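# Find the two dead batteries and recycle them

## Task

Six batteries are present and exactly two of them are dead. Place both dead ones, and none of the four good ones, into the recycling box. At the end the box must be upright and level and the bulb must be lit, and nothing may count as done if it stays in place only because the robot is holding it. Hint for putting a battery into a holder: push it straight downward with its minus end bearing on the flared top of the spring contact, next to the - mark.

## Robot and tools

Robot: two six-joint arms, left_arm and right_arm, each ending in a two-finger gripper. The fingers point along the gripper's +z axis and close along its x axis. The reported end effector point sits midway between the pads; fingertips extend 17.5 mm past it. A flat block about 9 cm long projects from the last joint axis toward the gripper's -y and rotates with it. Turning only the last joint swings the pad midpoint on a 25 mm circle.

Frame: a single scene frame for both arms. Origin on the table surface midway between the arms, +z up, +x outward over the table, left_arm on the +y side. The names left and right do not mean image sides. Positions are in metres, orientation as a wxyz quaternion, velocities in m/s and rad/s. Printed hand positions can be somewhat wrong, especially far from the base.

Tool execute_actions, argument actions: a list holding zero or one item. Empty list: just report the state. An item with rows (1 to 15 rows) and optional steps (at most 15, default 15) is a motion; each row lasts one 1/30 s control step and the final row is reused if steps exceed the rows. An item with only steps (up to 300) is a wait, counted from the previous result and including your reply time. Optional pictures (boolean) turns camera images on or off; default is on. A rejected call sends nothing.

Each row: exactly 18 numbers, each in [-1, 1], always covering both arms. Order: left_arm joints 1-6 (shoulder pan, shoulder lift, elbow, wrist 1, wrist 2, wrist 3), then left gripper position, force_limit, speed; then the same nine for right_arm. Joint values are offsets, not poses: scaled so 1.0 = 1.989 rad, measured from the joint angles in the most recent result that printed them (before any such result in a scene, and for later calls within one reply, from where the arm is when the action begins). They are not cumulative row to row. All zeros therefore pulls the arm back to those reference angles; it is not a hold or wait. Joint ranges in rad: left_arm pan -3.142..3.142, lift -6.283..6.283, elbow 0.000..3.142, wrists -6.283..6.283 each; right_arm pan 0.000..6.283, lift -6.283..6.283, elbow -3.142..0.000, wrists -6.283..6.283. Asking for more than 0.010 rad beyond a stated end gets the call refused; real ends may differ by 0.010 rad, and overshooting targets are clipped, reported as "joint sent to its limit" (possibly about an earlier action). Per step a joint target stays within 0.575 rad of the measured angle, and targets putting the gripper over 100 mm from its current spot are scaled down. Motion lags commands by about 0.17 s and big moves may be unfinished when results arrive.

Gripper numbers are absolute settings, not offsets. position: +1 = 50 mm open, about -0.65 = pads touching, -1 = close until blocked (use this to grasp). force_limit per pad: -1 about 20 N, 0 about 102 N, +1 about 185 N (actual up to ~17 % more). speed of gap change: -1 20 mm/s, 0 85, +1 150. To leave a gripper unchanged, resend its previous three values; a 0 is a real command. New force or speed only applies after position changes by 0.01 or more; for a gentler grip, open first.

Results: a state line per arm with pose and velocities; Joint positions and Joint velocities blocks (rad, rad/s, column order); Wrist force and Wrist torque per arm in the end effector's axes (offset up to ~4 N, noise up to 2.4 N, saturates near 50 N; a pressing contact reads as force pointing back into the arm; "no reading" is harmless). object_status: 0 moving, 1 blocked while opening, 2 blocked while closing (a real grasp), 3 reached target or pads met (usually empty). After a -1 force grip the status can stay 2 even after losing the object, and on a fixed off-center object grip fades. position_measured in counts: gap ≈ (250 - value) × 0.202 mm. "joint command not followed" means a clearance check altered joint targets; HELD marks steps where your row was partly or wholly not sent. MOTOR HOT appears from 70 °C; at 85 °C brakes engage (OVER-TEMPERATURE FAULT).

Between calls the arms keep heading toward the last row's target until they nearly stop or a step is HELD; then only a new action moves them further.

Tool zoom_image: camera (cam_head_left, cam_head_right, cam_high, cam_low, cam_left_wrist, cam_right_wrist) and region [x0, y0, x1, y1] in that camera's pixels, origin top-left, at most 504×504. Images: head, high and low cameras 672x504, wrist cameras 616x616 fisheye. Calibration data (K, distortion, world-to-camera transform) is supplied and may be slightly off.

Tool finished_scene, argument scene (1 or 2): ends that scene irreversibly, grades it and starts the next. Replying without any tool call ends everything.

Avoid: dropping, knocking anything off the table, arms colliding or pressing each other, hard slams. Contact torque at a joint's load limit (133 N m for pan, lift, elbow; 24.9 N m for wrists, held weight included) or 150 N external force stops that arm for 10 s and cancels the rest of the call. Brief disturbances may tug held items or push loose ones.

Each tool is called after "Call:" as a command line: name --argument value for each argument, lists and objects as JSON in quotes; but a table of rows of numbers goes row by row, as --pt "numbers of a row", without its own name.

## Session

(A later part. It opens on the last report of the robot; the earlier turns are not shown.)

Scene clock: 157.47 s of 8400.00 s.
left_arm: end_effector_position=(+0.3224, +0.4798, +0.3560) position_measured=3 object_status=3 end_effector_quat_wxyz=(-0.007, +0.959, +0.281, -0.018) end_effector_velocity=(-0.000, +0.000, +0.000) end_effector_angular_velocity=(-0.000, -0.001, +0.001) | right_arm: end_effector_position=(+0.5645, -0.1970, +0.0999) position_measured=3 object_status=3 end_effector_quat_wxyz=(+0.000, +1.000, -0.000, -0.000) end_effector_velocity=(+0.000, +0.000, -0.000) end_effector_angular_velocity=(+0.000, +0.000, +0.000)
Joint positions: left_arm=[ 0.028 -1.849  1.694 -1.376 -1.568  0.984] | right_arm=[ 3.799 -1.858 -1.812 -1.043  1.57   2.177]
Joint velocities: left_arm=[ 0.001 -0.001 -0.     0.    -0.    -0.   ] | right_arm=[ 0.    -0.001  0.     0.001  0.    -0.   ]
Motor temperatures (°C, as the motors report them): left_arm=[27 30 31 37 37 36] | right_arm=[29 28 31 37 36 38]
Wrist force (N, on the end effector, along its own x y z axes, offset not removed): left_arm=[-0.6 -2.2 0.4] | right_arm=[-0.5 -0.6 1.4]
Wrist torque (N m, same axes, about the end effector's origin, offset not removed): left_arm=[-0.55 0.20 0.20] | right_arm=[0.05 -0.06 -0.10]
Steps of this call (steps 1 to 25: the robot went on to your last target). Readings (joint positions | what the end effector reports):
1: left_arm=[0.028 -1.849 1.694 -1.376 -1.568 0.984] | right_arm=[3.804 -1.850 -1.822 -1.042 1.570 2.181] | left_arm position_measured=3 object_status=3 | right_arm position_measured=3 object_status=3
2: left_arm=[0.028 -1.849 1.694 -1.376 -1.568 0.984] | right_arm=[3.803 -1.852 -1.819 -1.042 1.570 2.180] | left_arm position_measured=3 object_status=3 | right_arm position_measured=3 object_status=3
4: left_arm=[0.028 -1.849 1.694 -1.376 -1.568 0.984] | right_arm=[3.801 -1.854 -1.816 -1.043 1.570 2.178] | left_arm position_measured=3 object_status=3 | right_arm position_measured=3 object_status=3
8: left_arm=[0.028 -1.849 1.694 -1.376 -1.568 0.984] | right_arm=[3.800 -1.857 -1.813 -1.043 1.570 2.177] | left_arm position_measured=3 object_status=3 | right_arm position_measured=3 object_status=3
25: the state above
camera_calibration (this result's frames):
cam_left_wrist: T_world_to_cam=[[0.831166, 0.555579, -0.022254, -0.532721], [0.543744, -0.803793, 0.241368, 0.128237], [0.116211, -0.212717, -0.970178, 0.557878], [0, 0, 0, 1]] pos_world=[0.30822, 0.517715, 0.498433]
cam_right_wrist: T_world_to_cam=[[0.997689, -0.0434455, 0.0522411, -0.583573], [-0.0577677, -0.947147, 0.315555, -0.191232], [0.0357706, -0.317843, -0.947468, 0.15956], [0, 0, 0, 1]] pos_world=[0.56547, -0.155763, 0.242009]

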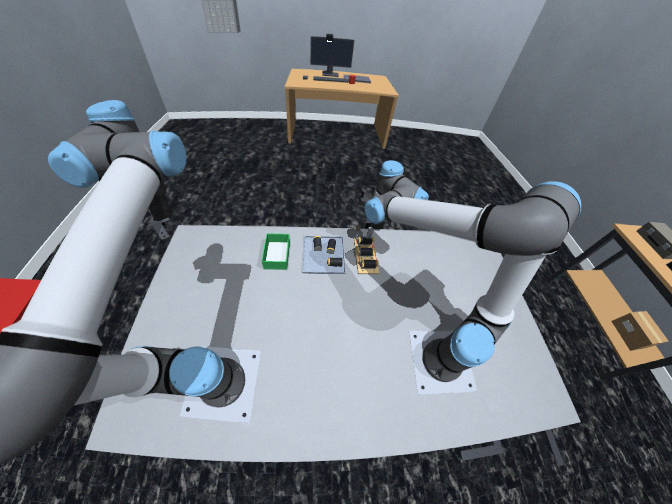

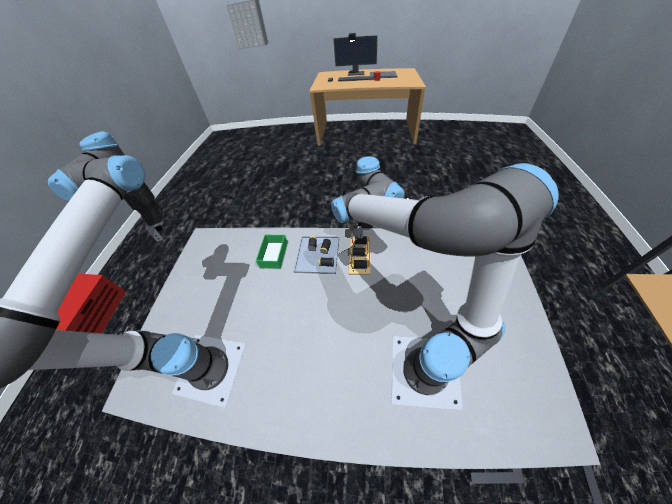

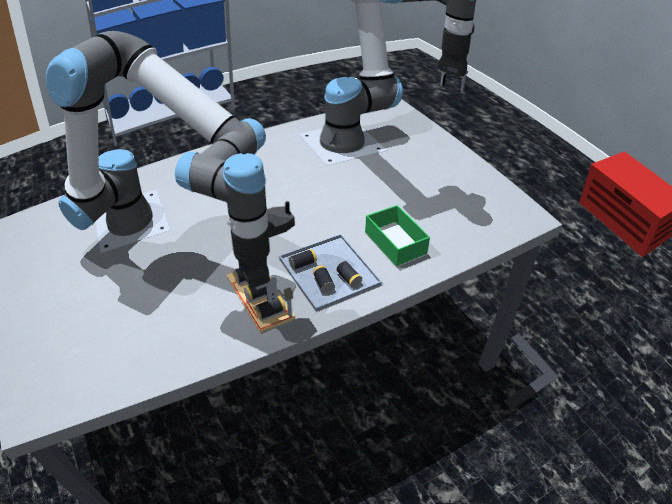

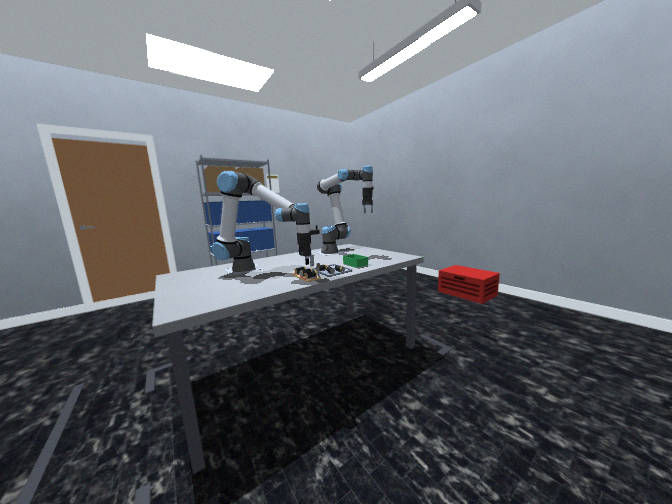

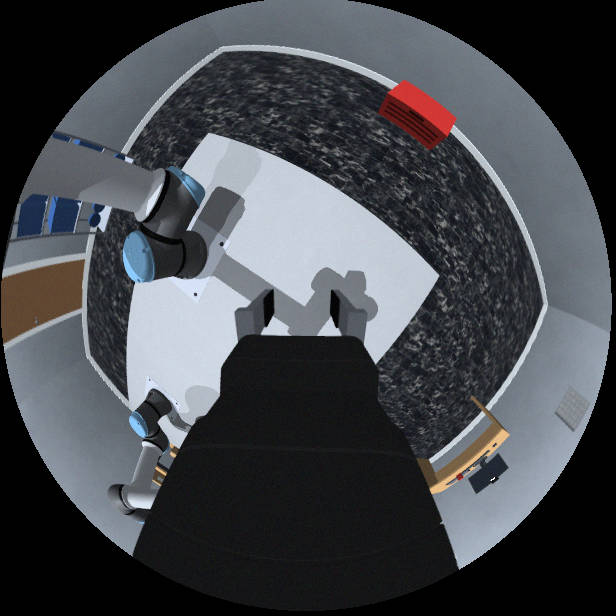

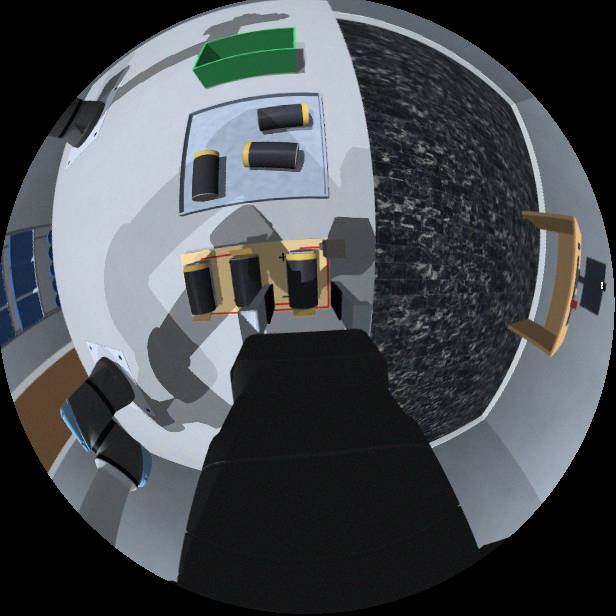

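Call:
execute_actions --actions '[]'

Scene clock: 170.83 s of 8400.00 s.
left_arm: end_effector_position=(+0.3224, +0.4798, +0.3560) position_measured=3 object_status=3 end_effector_quat_wxyz=(-0.007, +0.959, +0.281, -0.018) end_effector_velocity=(+0.000, +0.000, -0.000) end_effector_angular_velocity=(+0.000, +0.000, +0.002) | right_arm: end_effector_position=(+0.5646, -0.1970, +0.0999) position_measured=3 object_status=3 end_effector_quat_wxyz=(+0.000, +1.000, -0.000, -0.000) end_effector_velocity=(-0.000, +0.000, -0.001) end_effector_angular_velocity=(-0.001, +0.001, +0.001)
Joint positions: left_arm=[ 0.028 -1.849  1.694 -1.376 -1.568  0.984] | right_arm=[ 3.799 -1.858 -1.812 -1.043  1.57   2.177]
Joint velocities: left_arm=[ 0.001  0.001 -0.    -0.    -0.    -0.002] | right_arm=[ 0.    -0.002 -0.     0.001 -0.    -0.   ]
Motor temperatures (°C, as the motors report them): left_arm=[27 30 31 37 37 36] | right_arm=[29 28 31 37 36 38]
Wrist force (N, on the end effector, along its own x y z axes, offset not removed): left_arm=[-2.0 -1.8 1.3] | right_arm=[0.0 0.9 3.1]
Wrist torque (N m, same axes, about the end effector's origin, offset not removed): left_arm=[-0.59 0.60 0.12] | right_arm=[0.23 -0.19 -0.17]
Steps of this call (steps 1 to 15: the robot went on to your last target; steps 16 to 90: nothing new was sent; then 10.37 s passed at rest). Readings (joint positions | what the end effector reports):
1: left_arm=[0.028 -1.849 1.694 -1.376 -1.568 0.984] | right_arm=[3.799 -1.858 -1.812 -1.043 1.570 2.177] | left_arm position_measured=3 object_status=3 | right_arm position_measured=3 object_status=3
2: left_arm=[0.028 -1.849 1.694 -1.376 -1.568 0.984] | right_arm=[3.799 -1.858 -1.812 -1.043 1.570 2.177] | left_arm position_measured=3 object_status=3 | right_arm position_measured=3 object_status=3
4: left_arm=[0.028 -1.849 1.694 -1.376 -1.568 0.984] | right_arm=[3.799 -1.858 -1.812 -1.043 1.570 2.177] | left_arm position_measured=3 object_status=3 | right_arm position_measured=3 object_status=3
8: left_arm=[0.028 -1.849 1.694 -1.376 -1.568 0.984] | right_arm=[3.799 -1.858 -1.812 -1.043 1.570 2.177] | left_arm position_measured=3 object_status=3 | right_arm position_measured=3 object_status=3
90: the state above
All arms were judged still, so your last target was given up. Only a new action makes them travel on or press farther. Fingers that are still opening or closing keep moving.
camera_calibration (this result's frames):
cam_left_wrist: T_world_to_cam=[[0.831166, 0.555579, -0.0222541, -0.532721], [0.543744, -0.803793, 0.241368, 0.128237], [0.116211, -0.212718, -0.970178, 0.557878], [0, 0, 0, 1]] pos_world=[0.30822, 0.517715, 0.498433]
cam_right_wrist: T_world_to_cam=[[0.997689, -0.0434459, 0.0522418, -0.583578], [-0.0577683, -0.947148, 0.315554, -0.191231], [0.0357712, -0.317843, -0.947468, 0.159559], [0, 0, 0, 1]] pos_world=[0.565475, -0.155764, 0.242009]

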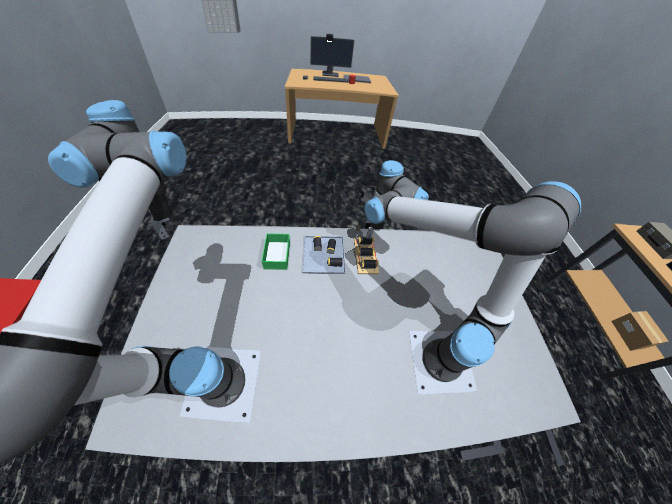

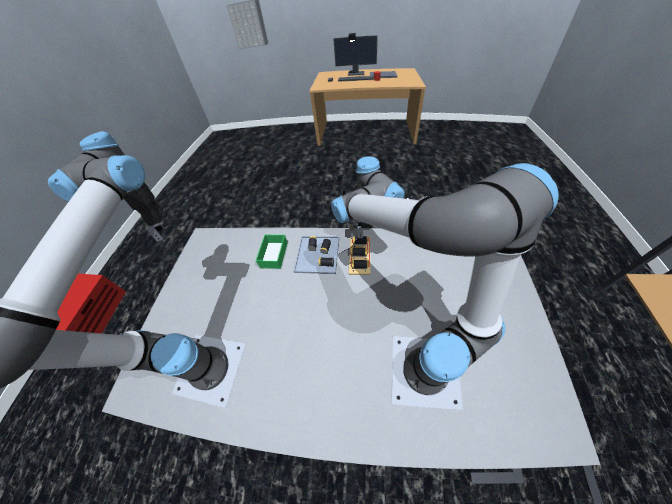

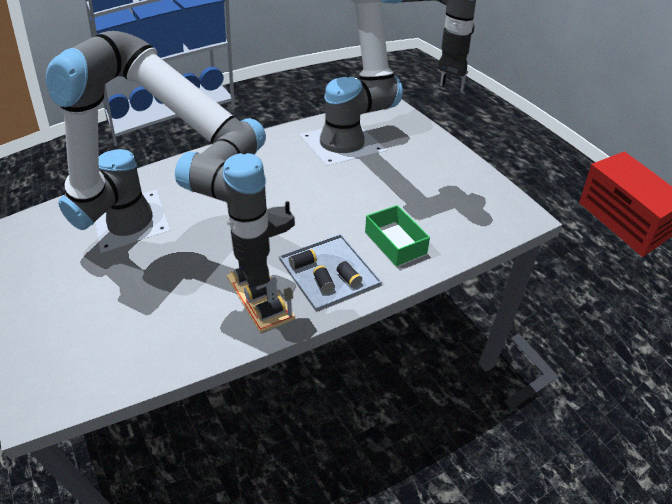

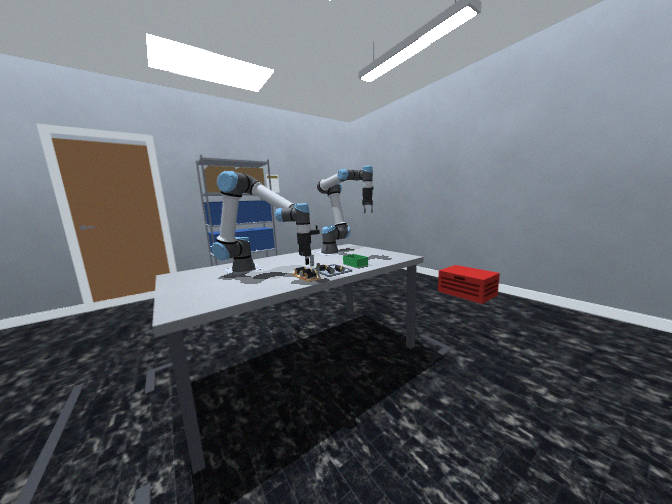

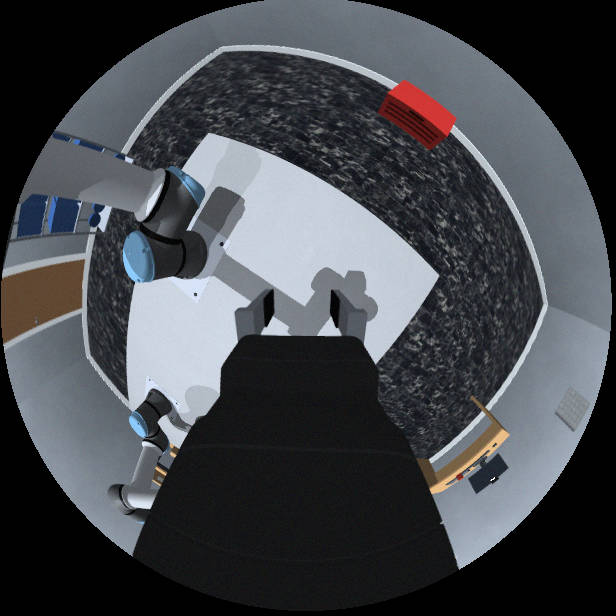

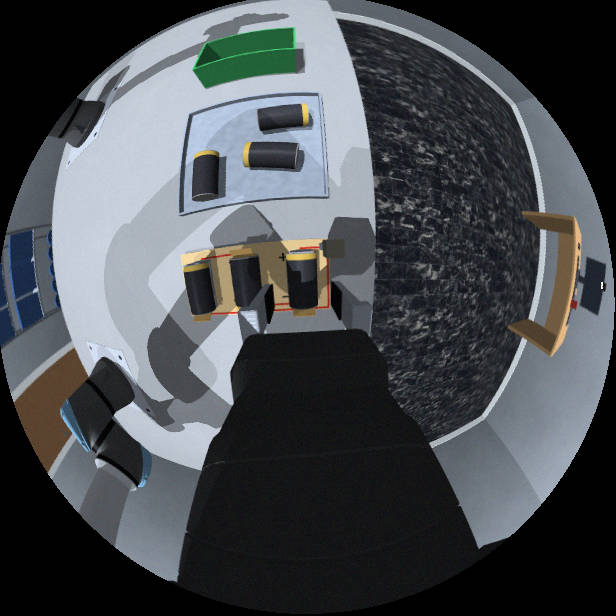

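Call:
execute_actions --actions '[{"rows":[[0,0,0,0,0,0,1,0,0,0,-0.015,-0.012,0.027,0,0,1,-0.3,0],[0,0,0,0,0,0,1,0,0,0,-0.015,-0.012,0.027,0,0,1,-0.3,0],[0,0,0,0,0,0,1,0,0,0,-0.015,-0.012,0.027,0,0,1,-0.3,0],[0,0,0,0,0,0,1,0,0,0,-0.015,-0.012,0.027,0,0,1,-0.3,0],[0,0,0,0,0,0,1,0,0,0,-0.03,-0.024,0.054,0,0,1,-0.3,0],[0,0,0,0,0,0,1,0,0,0,-0.03,-0.024,0.054,0,0,1,-0.3,0],[0,0,0,0,0,0,1,0,0,0,-0.03,-0.024,0.054,0,0,1,-0.3,0],[0,0,0,0,0,0,1,0,0,0,-0.03,-0.024,0.054,0,0,1,-0.3,0],[0,0,0,0,0,0,1,0,0,0,-0.0458,-0.0359,0.082,0,0,1,-0.3,0]],"steps":15}]' --pictures false

Call:
execute_actions --actions '[{"steps":20}]' --pictures false

Call:
execute_actions --actions '[{"rows":[[0,0,0,0,0,0,1,0,0,0,0,0,0,0,0,-1,-0.3,-0.3]],"steps":15}]' --pictures false

Call:
execute_actions --actions '[{"steps":10}]'

Scene clock: 183.63 s of 8400.00 s.
left_arm: end_effector_position=(+0.3224, +0.4798, +0.3560) position_measured=3 object_status=3 end_effector_quat_wxyz=(-0.007, +0.959, +0.281, -0.018) end_effector_velocity=(+0.000, -0.000, -0.000) end_effector_angular_velocity=(+0.000, -0.000, +0.001) | right_arm: end_effector_position=(+0.5649, -0.1967, +0.0419) position_measured=3 object_status=3 end_effector_quat_wxyz=(+0.000, +1.000, -0.000, -0.000) end_effector_velocity=(-0.001, -0.000, -0.058) end_effector_angular_velocity=(+0.004, -0.007, +0.001)
Joint positions: left_arm=[ 0.028 -1.849  1.694 -1.376 -1.568  0.984] | right_arm=[ 3.799 -1.939 -1.875 -0.899  1.57   2.177]
Joint velocities: left_arm=[-0.001 -0.     0.    -0.    -0.    -0.002] | right_arm=[ 0.    -0.085 -0.064  0.157 -0.    -0.   ]
Motor temperatures (°C, as the motors report them): left_arm=[27 30 31 37 37 36] | right_arm=[29 28 31 37 36 38]
Wrist force (N, on the end effector, along its own x y z axes, offset not removed): left_arm=[-1.0 -3.5 -0.7] | right_arm=[-0.5 0.6 3.7]
Wrist torque (N m, same axes, about the end effector's origin, offset not removed): left_arm=[-0.84 0.39 0.20] | right_arm=[0.25 -0.07 -0.07]
Steps of this call (steps 1 to 90: nothing new was sent; then 9.30 s passed at rest; steps 91 to 105: all 15 steps of this action). Readings (joint positions | what the end effector reports):
91: left_arm=[0.028 -1.849 1.694 -1.376 -1.568 0.984] | right_arm=[3.799 -1.858 -1.812 -1.043 1.570 2.177] | left_arm position_measured=3 object_status=3 | right_arm position_measured=3 object_status=3
92: left_arm=[0.028 -1.849 1.694 -1.376 -1.568 0.984] | right_arm=[3.799 -1.861 -1.814 -1.038 1.570 2.177] | left_arm position_measured=3 object_status=3 | right_arm position_measured=3 object_status=3
94: left_arm=[0.028 -1.849 1.694 -1.376 -1.568 0.984] | right_arm=[3.799 -1.872 -1.823 -1.019 1.570 2.177] | left_arm position_measured=3 object_status=3 | right_arm position_measured=3 object_status=3
98: left_arm=[0.028 -1.849 1.694 -1.376 -1.568 0.984] | right_arm=[3.799 -1.897 -1.843 -0.975 1.570 2.177] | left_arm position_measured=3 object_status=3 | right_arm position_measured=3 object_status=3
105: the state above

Scene clock: 184.30 s of 8400.00 s.
left_arm: end_effector_position=(+0.3224, +0.4798, +0.3560) position_measured=3 object_status=3 end_effector_quat_wxyz=(-0.007, +0.959, +0.281, -0.018) end_effector_velocity=(+0.000, +0.000, -0.000) end_effector_angular_velocity=(+0.000, +0.001, +0.001) | right_arm: end_effector_position=(+0.5648, -0.1968, +0.0351) position_measured=3 object_status=3 end_effector_quat_wxyz=(+0.000, +1.000, -0.000, +0.000) end_effector_velocity=(-0.000, -0.000, -0.001) end_effector_angular_velocity=(-0.001, +0.002, -0.001)
Joint positions: left_arm=[ 0.028 -1.849  1.694 -1.376 -1.568  0.984] | right_arm=[ 3.799 -1.949 -1.883 -0.88   1.57   2.177]
Joint velocities: left_arm=[ 0.     0.001 -0.     0.    -0.    -0.001] | right_arm=[-0.001 -0.002 -0.    -0.     0.001  0.   ]
Motor temperatures (°C, as the motors report them): left_arm=[27 30 31 37 37 36] | right_arm=[29 28 31 37 36 38]
Wrist force (N, on the end effector, along its own x y z axes, offset not removed): left_arm=[-2.2 1.2 2.0] | right_arm=[0.1 0.9 1.1]
Wrist torque (N m, same axes, about the end effector's origin, offset not removed): left_arm=[0.08 0.43 0.17] | right_arm=[0.29 -0.22 -0.10]
Steps of this call (steps 1 to 20: the robot went on to your last target). Readings (joint positions | what the end effector reports):
1: left_arm=[0.028 -1.849 1.694 -1.376 -1.568 0.984] | right_arm=[3.799 -1.941 -1.877 -0.894 1.570 2.177] | left_arm position_measured=3 object_status=3 | right_arm position_measured=3 object_status=3
2: left_arm=[0.028 -1.849 1.694 -1.376 -1.568 0.984] | right_arm=[3.799 -1.943 -1.879 -0.891 1.570 2.177] | left_arm position_measured=3 object_status=3 | right_arm position_measured=3 object_status=3
4: left_arm=[0.028 -1.849 1.694 -1.376 -1.568 0.984] | right_arm=[3.799 -1.946 -1.881 -0.886 1.570 2.177] | left_arm position_measured=3 object_status=3 | right_arm position_measured=3 object_status=3
8: left_arm=[0.028 -1.849 1.694 -1.376 -1.568 0.984] | right_arm=[3.799 -1.948 -1.882 -0.882 1.570 2.177] | left_arm position_measured=3 object_status=3 | right_arm position_measured=3 object_status=3
20: the state above

Scene clock: 184.80 s of 8400.00 s.
left_arm: end_effector_position=(+0.3224, +0.4798, +0.3560) position_measured=3 object_status=3 end_effector_quat_wxyz=(-0.007, +0.959, +0.281, -0.018) end_effector_velocity=(+0.000, -0.000, -0.000) end_effector_angular_velocity=(-0.000, +0.001, -0.002) | right_arm: end_effector_position=(+0.5648, -0.1968, +0.0351) position_measured=92 object_status=2 end_effector_quat_wxyz=(+0.000, +1.000, -0.000, +0.000) end_effector_velocity=(-0.000, -0.000, -0.001) end_effector_angular_velocity=(-0.001, +0.001, +0.000)
Joint positions: left_arm=[ 0.028 -1.849  1.694 -1.376 -1.568  0.984] | right_arm=[ 3.799 -1.949 -1.883 -0.88   1.57   2.177]
Joint velocities: left_arm=[-0.001  0.     0.     0.    -0.     0.001] | right_arm=[ 0.    -0.001 -0.    -0.001 -0.     0.   ]
Motor temperatures (°C, as the motors report them): left_arm=[27 30 31 37 37 36] | right_arm=[29 28 31 37 36 38]
Wrist force (N, on the end effector, along its own x y z axes, offset not removed): left_arm=[-1.4 1.0 0.4] | right_arm=[2.8 1.4 -0.1]
Wrist torque (N m, same axes, about the end effector's origin, offset not removed): left_arm=[-0.26 0.56 0.22] | right_arm=[0.19 -0.22 -0.25]
Steps of this call (steps 1 to 15: all 15 steps of this action). Readings (joint positions | what the end effector reports):
1: left_arm=[0.028 -1.849 1.694 -1.376 -1.568 0.984] | right_arm=[3.799 -1.949 -1.883 -0.880 1.570 2.177] | left_arm position_measured=3 object_status=3 | right_arm position_measured=7 object_status=0
2: left_arm=[0.028 -1.849 1.694 -1.376 -1.568 0.984] | right_arm=[3.799 -1.949 -1.883 -0.880 1.570 2.177] | left_arm position_measured=3 object_status=3 | right_arm position_measured=18 object_status=0
4: left_arm=[0.028 -1.849 1.694 -1.376 -1.568 0.984] | right_arm=[3.799 -1.949 -1.883 -0.880 1.570 2.177] | left_arm position_measured=3 object_status=3 | right_arm position_measured=40 object_status=0
8: left_arm=[0.028 -1.849 1.694 -1.376 -1.568 0.984] | right_arm=[3.799 -1.949 -1.883 -0.880 1.570 2.177] | left_arm position_measured=3 object_status=3 | right_arm position_measured=83 object_status=0
15: the state above

Scene clock: 185.13 s of 8400.00 s.
left_arm: end_effector_position=(+0.3224, +0.4798, +0.3560) position_measured=3 object_status=3 end_effector_quat_wxyz=(-0.007, +0.959, +0.281, -0.018) end_effector_velocity=(-0.000, +0.000, -0.000) end_effector_angular_velocity=(+0.000, +0.001, +0.001) | right_arm: end_effector_position=(+0.5648, -0.1968, +0.0351) position_measured=92 object_status=2 end_effector_quat_wxyz=(+0.000, +1.000, -0.000, +0.000) end_effector_velocity=(+0.000, +0.000, +0.001) end_effector_angular_velocity=(+0.001, -0.001, +0.001)
Joint positions: left_arm=[ 0.028 -1.849  1.694 -1.376 -1.568  0.984] | right_arm=[ 3.799 -1.949 -1.883 -0.88   1.57   2.177]
Joint velocities: left_arm=[0.001 0.    0.    0.    0.    0.   ] | right_arm=[ 0.     0.001  0.     0.    -0.    -0.   ]
Motor temperatures (°C, as the motors report them): left_arm=[27 30 31 37 37 36] | right_arm=[29 28 31 37 36 38]
Wrist force (N, on the end effector, along its own x y z axes, offset not removed): left_arm=[-1.8 -1.9 0.2] | right_arm=[1.3 0.7 -0.3]
Wrist torque (N m, same axes, about the end effector's origin, offset not removed): left_arm=[-0.41 0.47 0.15] | right_arm=[0.12 0.02 -0.18]
Steps of this call (steps 1 to 10: the robot went on to your last target). Readings (joint positions | what the end effector reports):
1: left_arm=[0.028 -1.849 1.694 -1.376 -1.568 0.984] | right_arm=[3.799 -1.949 -1.883 -0.880 1.570 2.177] | left_arm position_measured=3 object_status=3 | right_arm position_measured=92 object_status=2
2: left_arm=[0.028 -1.849 1.694 -1.376 -1.568 0.984] | right_arm=[3.799 -1.949 -1.883 -0.880 1.570 2.177] | left_arm position_measured=3 object_status=3 | right_arm position_measured=92 object_status=2
4: left_arm=[0.028 -1.849 1.694 -1.376 -1.568 0.984] | right_arm=[3.799 -1.949 -1.883 -0.880 1.570 2.177] | left_arm position_measured=3 object_status=3 | right_arm position_measured=92 object_status=2
8: left_arm=[0.028 -1.849 1.694 -1.376 -1.568 0.984] | right_arm=[3.799 -1.949 -1.883 -0.880 1.570 2.177] | left_arm position_measured=3 object_status=3 | right_arm position_measured=92 object_status=2
10: the state above
camera_calibration (this result's frames):
cam_left_wrist: T_world_to_cam=[[0.831166, 0.555579, -0.0222541, -0.532721], [0.543744, -0.803793, 0.241368, 0.128237], [0.116211, -0.212717, -0.970178, 0.557878], [0, 0, 0, 1]] pos_world=[0.30822, 0.517715, 0.498433]
cam_right_wrist: T_world_to_cam=[[0.99766, -0.0434761, 0.0527728, -0.580473], [-0.0579512, -0.947266, 0.315165, -0.170516], [0.0362877, -0.317486, -0.947568, 0.098046], [0, 0, 0, 1]] pos_world=[0.565675, -0.155633, 0.177279]

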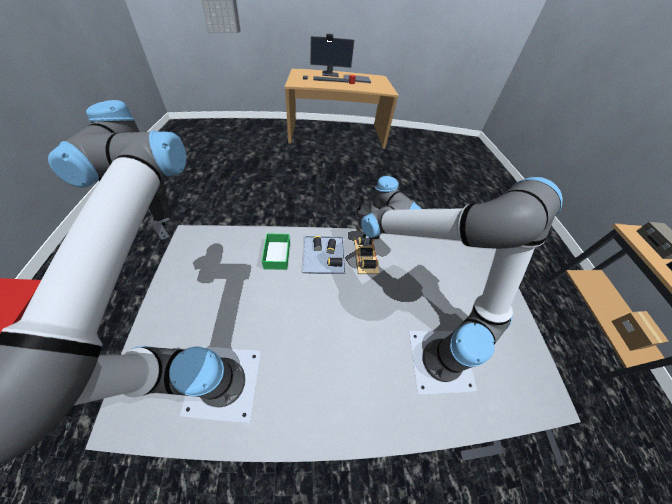

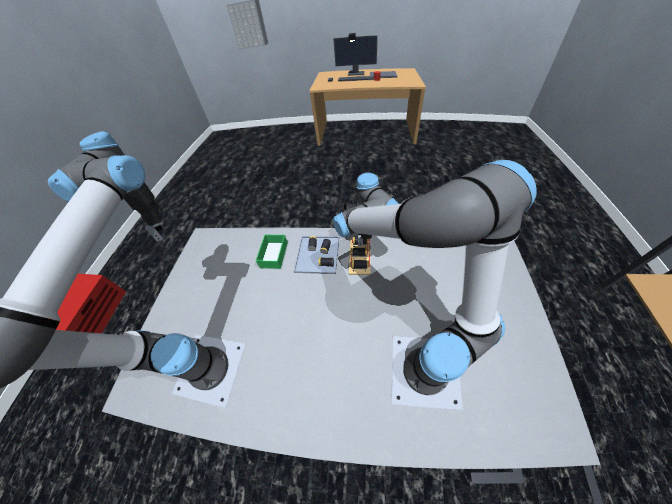

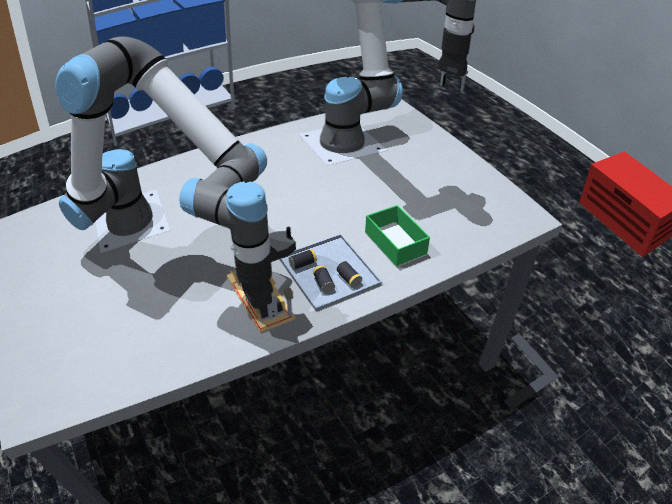

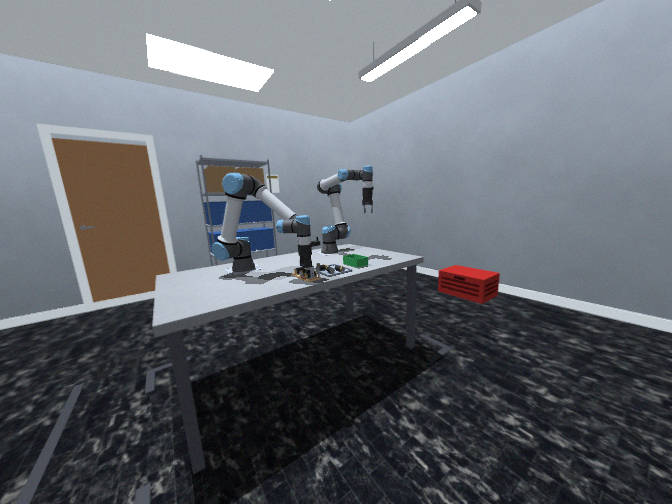

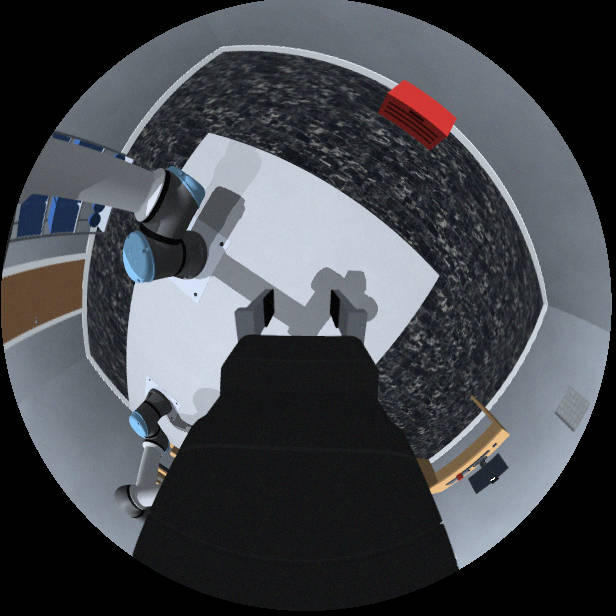

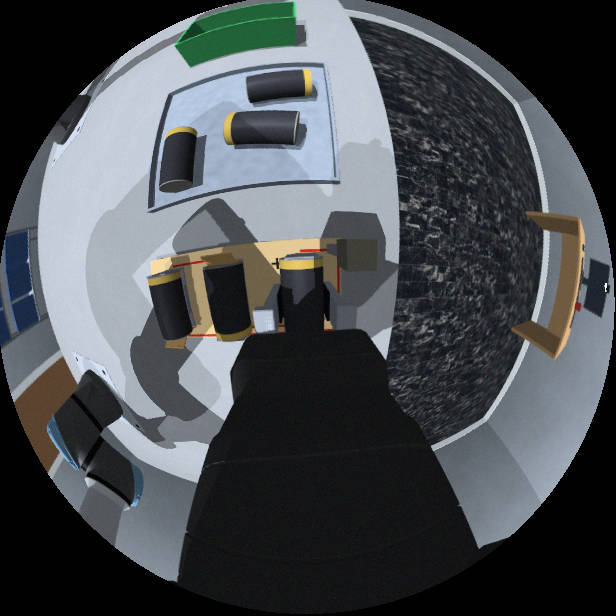

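Call:
execute_actions --actions '[{"rows":[[0,0,0,0,0,0,1,0,0,0,0.008,0.006,-0.014,0,0,-1,-0.3,-0.3],[0,0,0,0,0,0,1,0,0,0,0.008,0.006,-0.014,0,0,-1,-0.3,-0.3],[0,0,0,0,0,0,1,0,0,0,0.008,0.006,-0.014,0,0,-1,-0.3,-0.3],[0,0,0,0,0,0,1,0,0,0,0.016,0.012,-0.028,0,0,-1,-0.3,-0.3],[0,0,0,0,0,0,1,0,0,0,0.016,0.012,-0.028,0,0,-1,-0.3,-0.3],[0,0,0,0,0,0,1,0,0,0,0.016,0.012,-0.028,0,0,-1,-0.3,-0.3],[0,0,0,0,0,0,1,0,0,0,0.03,0.024,-0.054,0,0,-1,-0.3,-0.3],[0,0,0,0,0,0,1,0,0,0,0.03,0.024,-0.054,0,0,-1,-0.3,-0.3],[0,0,0,0,0,0,1,0,0,0,0.03,0.024,-0.054,0,0,-1,-0.3,-0.3],[0,0,0,0,0,0,1,0,0,0,0.0458,0.0359,-0.082,0,0,-1,-0.3,-0.3]],"steps":15}]' --pictures false

Call:
execute_actions --actions '[{"steps":20}]' --pictures false

Call:
execute_actions --actions '[{"rows":[[0,0,0,0,0,0,1,0,0,0.2072,-0.0369,0.0516,-0.0145,0,0.2069,-1,-0.3,-0.3]],"steps":15}]' --pictures false

Call:
execute_actions --actions '[{"steps":35}]'

Scene clock: 194.90 s of 8400.00 s.
left_arm: end_effector_position=(+0.3224, +0.4798, +0.3560) position_measured=3 object_status=3 end_effector_quat_wxyz=(-0.007, +0.959, +0.281, -0.018) end_effector_velocity=(+0.000, -0.000, -0.000) end_effector_angular_velocity=(+0.000, +0.000, +0.000) | right_arm: end_effector_position=(+0.5654, -0.1964, +0.0898) position_measured=92 object_status=2 end_effector_quat_wxyz=(-0.000, +1.000, -0.000, +0.000) end_effector_velocity=(-0.006, -0.003, +0.087) end_effector_angular_velocity=(-0.004, +0.006, +0.002)
Joint positions: left_arm=[ 0.028 -1.849  1.694 -1.376 -1.568  0.984] | right_arm=[ 3.799 -1.872 -1.823 -1.017  1.57   2.177]
Joint velocities: left_arm=[-0.     0.    -0.    -0.    -0.    -0.001] | right_arm=[ 0.001  0.123  0.094 -0.224 -0.    -0.   ]
Motor temperatures (°C, as the motors report them): left_arm=[27 30 31 37 37 36] | right_arm=[29 28 31 37 36 38]
Wrist force (N, on the end effector, along its own x y z axes, offset not removed): left_arm=[-5.7 0.4 3.0] | right_arm=[-1.7 -0.3 1.0]
Wrist torque (N m, same axes, about the end effector's origin, offset not removed): left_arm=[-0.13 1.15 0.09] | right_arm=[0.01 0.09 -0.01]
Steps of this call (steps 1 to 15: the robot went on to your last target; steps 16 to 90: nothing new was sent; then 6.27 s passed at rest; steps 91 to 105: all 15 steps of this action). Readings (joint positions | what the end effector reports):
91: left_arm=[0.028 -1.849 1.694 -1.376 -1.568 0.984] | right_arm=[3.799 -1.949 -1.883 -0.880 1.570 2.177] | left_arm position_measured=3 object_status=3 | right_arm position_measured=92 object_status=2
92: left_arm=[0.028 -1.849 1.694 -1.376 -1.568 0.984] | right_arm=[3.799 -1.947 -1.882 -0.884 1.570 2.177] | left_arm position_measured=3 object_status=3 | right_arm position_measured=92 object_status=2
94: left_arm=[0.028 -1.849 1.694 -1.376 -1.568 0.984] | right_arm=[3.799 -1.941 -1.877 -0.894 1.570 2.177] | left_arm position_measured=3 object_status=3 | right_arm position_measured=92 object_status=2
98: left_arm=[0.028 -1.849 1.694 -1.376 -1.568 0.984] | right_arm=[3.799 -1.923 -1.863 -0.925 1.570 2.177] | left_arm position_measured=3 object_status=3 | right_arm position_measured=92 object_status=2
105: the state above

Scene clock: 195.57 s of 8400.00 s.
left_arm: end_effector_position=(+0.3224, +0.4798, +0.3560) position_measured=3 object_status=3 end_effector_quat_wxyz=(-0.007, +0.959, +0.281, -0.018) end_effector_velocity=(-0.000, +0.000, +0.000) end_effector_angular_velocity=(+0.000, -0.000, +0.002) | right_arm: end_effector_position=(+0.5646, -0.1970, +0.0999) position_measured=92 object_status=2 end_effector_quat_wxyz=(+0.000, +1.000, -0.000, -0.000) end_effector_velocity=(+0.000, +0.001, +0.001) end_effector_angular_velocity=(+0.001, -0.002, +0.001)
Joint positions: left_arm=[ 0.028 -1.849  1.694 -1.376 -1.568  0.984] | right_arm=[ 3.799 -1.858 -1.812 -1.043  1.57   2.177]
Joint velocities: left_arm=[ 0.    -0.001  0.     0.     0.    -0.002] | right_arm=[ 0.001  0.     0.     0.001  0.    -0.   ]
Motor temperatures (°C, as the motors report them): left_arm=[27 30 31 37 37 36] | right_arm=[29 28 31 37 36 38]
Wrist force (N, on the end effector, along its own x y z axes, offset not removed): left_arm=[-1.9 -0.4 0.0] | right_arm=[-0.2 0.3 3.8]
Wrist torque (N m, same axes, about the end effector's origin, offset not removed): left_arm=[-0.41 0.41 0.14] | right_arm=[0.17 -0.13 -0.11]
Steps of this call (steps 1 to 20: the robot went on to your last target). Readings (joint positions | what the end effector reports):
1: left_arm=[0.028 -1.849 1.694 -1.376 -1.568 0.984] | right_arm=[3.799 -1.869 -1.820 -1.023 1.570 2.177] | left_arm position_measured=3 object_status=3 | right_arm position_measured=92 object_status=2
2: left_arm=[0.028 -1.849 1.694 -1.376 -1.568 0.984] | right_arm=[3.799 -1.866 -1.818 -1.028 1.570 2.177] | left_arm position_measured=3 object_status=3 | right_arm position_measured=92 object_status=2
4: left_arm=[0.028 -1.849 1.694 -1.376 -1.568 0.984] | right_arm=[3.799 -1.862 -1.815 -1.035 1.570 2.177] | left_arm position_measured=3 object_status=3 | right_arm position_measured=92 object_status=2
8: left_arm=[0.028 -1.849 1.694 -1.376 -1.568 0.984] | right_arm=[3.799 -1.859 -1.813 -1.041 1.570 2.177] | left_arm position_measured=3 object_status=3 | right_arm position_measured=92 object_status=2
20: the state above

Scene clock: 196.07 s of 8400.00 s.
left_arm: end_effector_position=(+0.3224, +0.4798, +0.3560) position_measured=3 object_status=3 end_effector_quat_wxyz=(-0.007, +0.959, +0.281, -0.018) end_effector_velocity=(+0.000, -0.000, -0.000) end_effector_angular_velocity=(+0.000, +0.000, -0.001) | right_arm: end_effector_position=(+0.4778, -0.0002, +0.1000) position_measured=92 object_status=2 end_effector_quat_wxyz=(+0.000, +1.000, +0.000, +0.000) end_effector_velocity=(-0.185, +0.261, +0.000) end_effector_angular_velocity=(+0.002, -0.002, +0.005)
Joint positions: left_arm=[ 0.028 -1.849  1.694 -1.376 -1.568  0.984] | right_arm=[ 4.151 -1.922 -1.722 -1.068  1.57   2.527]
Joint velocities: left_arm=[-0.001  0.    -0.     0.     0.     0.   ] | right_arm=[ 0.512 -0.079  0.112 -0.031 -0.001  0.507]
Motor temperatures (°C, as the motors report them): left_arm=[27 30 31 37 37 36] | right_arm=[29 28 31 37 36 38]
Wrist force (N, on the end effector, along its own x y z axes, offset not removed): left_arm=[-0.6 -0.7 1.1] | right_arm=[-2.3 -4.9 2.8]
Wrist torque (N m, same axes, about the end effector's origin, offset not removed): left_arm=[-0.44 0.24 0.11] | right_arm=[-0.48 0.07 -0.08]
Steps of this call (steps 1 to 15: all 15 steps of this action). Readings (joint positions | what the end effector reports):
1: left_arm=[0.028 -1.849 1.694 -1.376 -1.568 0.984] | right_arm=[3.800 -1.858 -1.811 -1.043 1.570 2.177] | left_arm position_measured=3 object_status=3 | right_arm position_measured=92 object_status=2
2: left_arm=[0.028 -1.849 1.694 -1.376 -1.568 0.984] | right_arm=[3.805 -1.861 -1.807 -1.045 1.570 2.182] | left_arm position_measured=3 object_status=3 | right_arm position_measured=92 object_status=2
4: left_arm=[0.028 -1.849 1.694 -1.376 -1.568 0.984] | right_arm=[3.855 -1.872 -1.792 -1.049 1.570 2.232] | left_arm position_measured=3 object_status=3 | right_arm position_measured=92 object_status=2
8: left_arm=[0.028 -1.849 1.694 -1.376 -1.568 0.984] | right_arm=[3.969 -1.891 -1.765 -1.057 1.570 2.345] | left_arm position_measured=3 object_status=3 | right_arm position_measured=92 object_status=2
15: the state above

Scene clock: 197.23 s of 8400.00 s.
left_arm: end_effector_position=(+0.3224, +0.4798, +0.3560) position_measured=3 object_status=3 end_effector_quat_wxyz=(-0.007, +0.959, +0.281, -0.018) end_effector_velocity=(-0.000, +0.000, -0.000) end_effector_angular_velocity=(+0.000, +0.001, +0.001) | right_arm: end_effector_position=(+0.4549, +0.0300, +0.1000) position_measured=92 object_status=2 end_effector_quat_wxyz=(+0.000, +1.000, +0.000, +0.000) end_effector_velocity=(+0.000, -0.001, -0.000) end_effector_angular_velocity=(-0.001, +0.001, -0.001)
Joint positions: left_arm=[ 0.028 -1.849  1.694 -1.376 -1.568  0.984] | right_arm=[ 4.211 -1.931 -1.709 -1.072  1.57   2.588]
Joint velocities: left_arm=[ 0.  0. -0.  0. -0. -0.] | right_arm=[-0.001 -0.    -0.    -0.001  0.     0.   ]
Motor temperatures (°C, as the motors report them): left_arm=[27 30 31 37 37 36] | right_arm=[29 28 31 37 36 38]
Wrist force (N, on the end effector, along its own x y z axes, offset not removed): left_arm=[-0.5 -0.9 0.6] | right_arm=[-0.2 0.3 3.2]
Wrist torque (N m, same axes, about the end effector's origin, offset not removed): left_arm=[-0.53 0.10 0.00] | right_arm=[0.18 -0.03 -0.15]
Steps of this call (steps 1 to 30: the robot went on to your last target; steps 31 to 35: nothing new was sent). Readings (joint positions | what the end effector reports):
1: left_arm=[0.028 -1.849 1.694 -1.376 -1.568 0.984] | right_arm=[4.166 -1.924 -1.719 -1.069 1.570 2.542] | left_arm position_measured=3 object_status=3 | right_arm position_measured=92 object_status=2
2: left_arm=[0.028 -1.849 1.694 -1.376 -1.568 0.984] | right_arm=[4.177 -1.926 -1.717 -1.070 1.570 2.554] | left_arm position_measured=3 object_status=3 | right_arm position_measured=92 object_status=2
4: left_arm=[0.028 -1.849 1.694 -1.376 -1.568 0.984] | right_arm=[4.192 -1.928 -1.713 -1.071 1.570 2.569] | left_arm position_measured=3 object_status=3 | right_arm position_measured=92 object_status=2
8: left_arm=[0.028 -1.849 1.694 -1.376 -1.568 0.984] | right_arm=[4.205 -1.930 -1.710 -1.072 1.570 2.582] | left_arm position_measured=3 object_status=3 | right_arm position_measured=92 object_status=2
35: the state above
All arms were judged still, so your last target was given up. Only a new action makes them travel on or press farther. Fingers that are still opening or closing keep moving.
camera_calibration (this result's frames):
cam_left_wrist: T_world_to_cam=[[0.831166, 0.555579, -0.0222543, -0.532721], [0.543744, -0.803793, 0.241368, 0.128237], [0.116211, -0.212718, -0.970178, 0.557878], [0, 0, 0, 1]] pos_world=[0.30822, 0.517715, 0.498433]
cam_right_wrist: T_world_to_cam=[[0.997689, -0.0428802, 0.0527136, -0.464392], [-0.0573669, -0.947299, 0.315173, 0.0172805], [0.0364209, -0.317468, -0.947569, 0.235438], [0, 0, 0, 1]] pos_world=[0.455735, 0.0712007, 0.242127]

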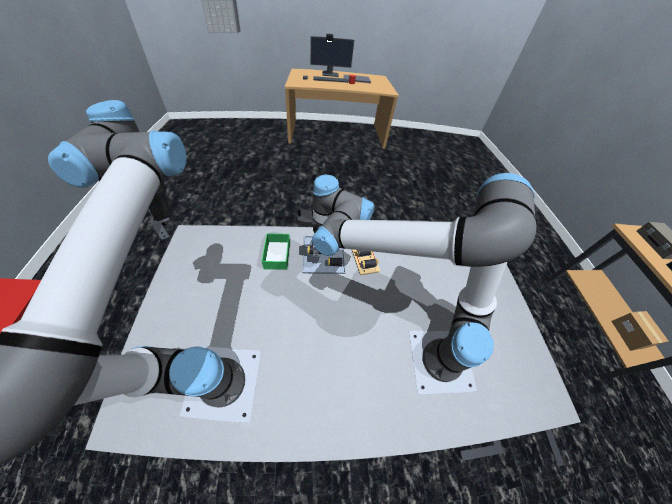

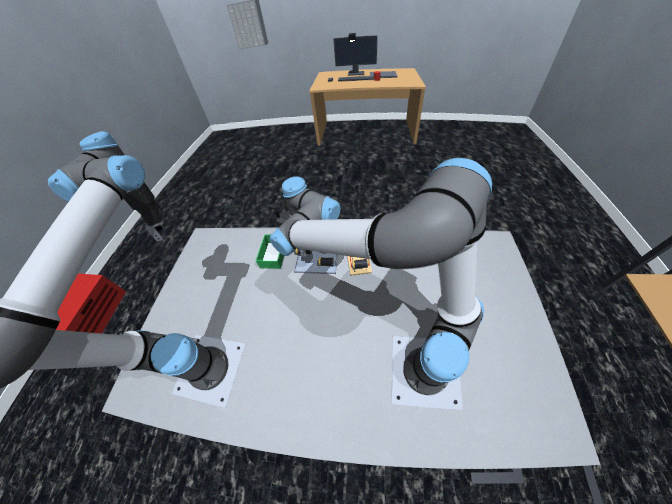

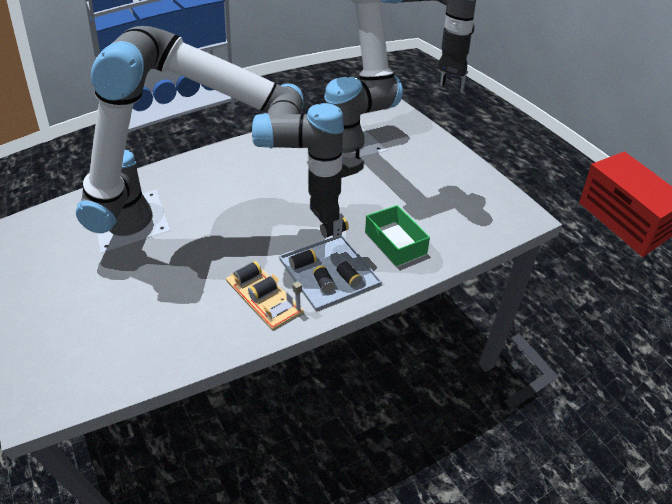

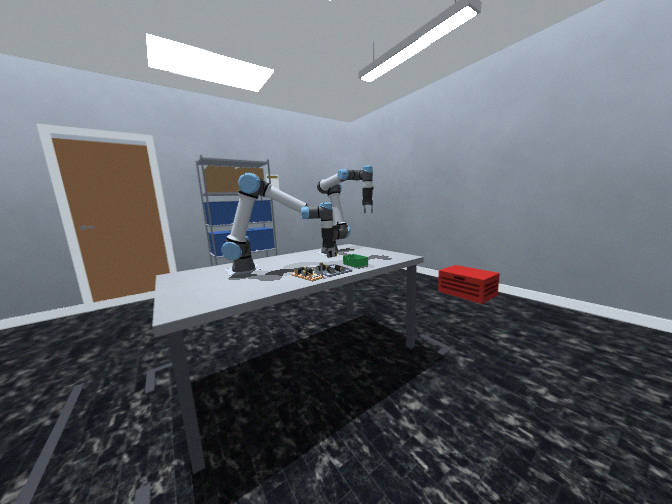

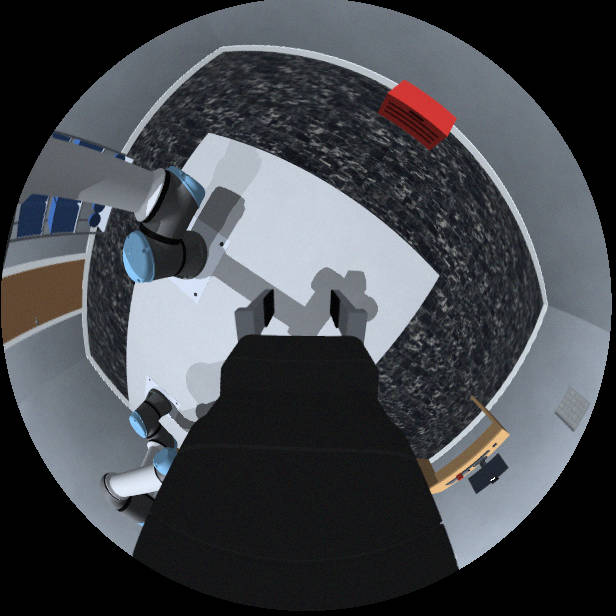

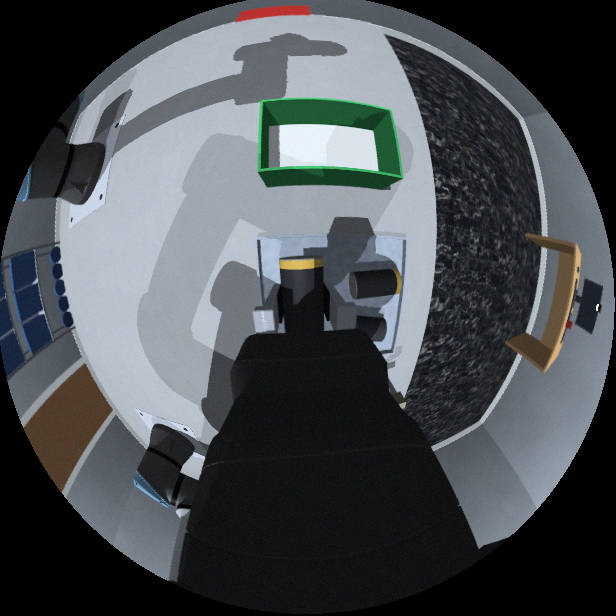

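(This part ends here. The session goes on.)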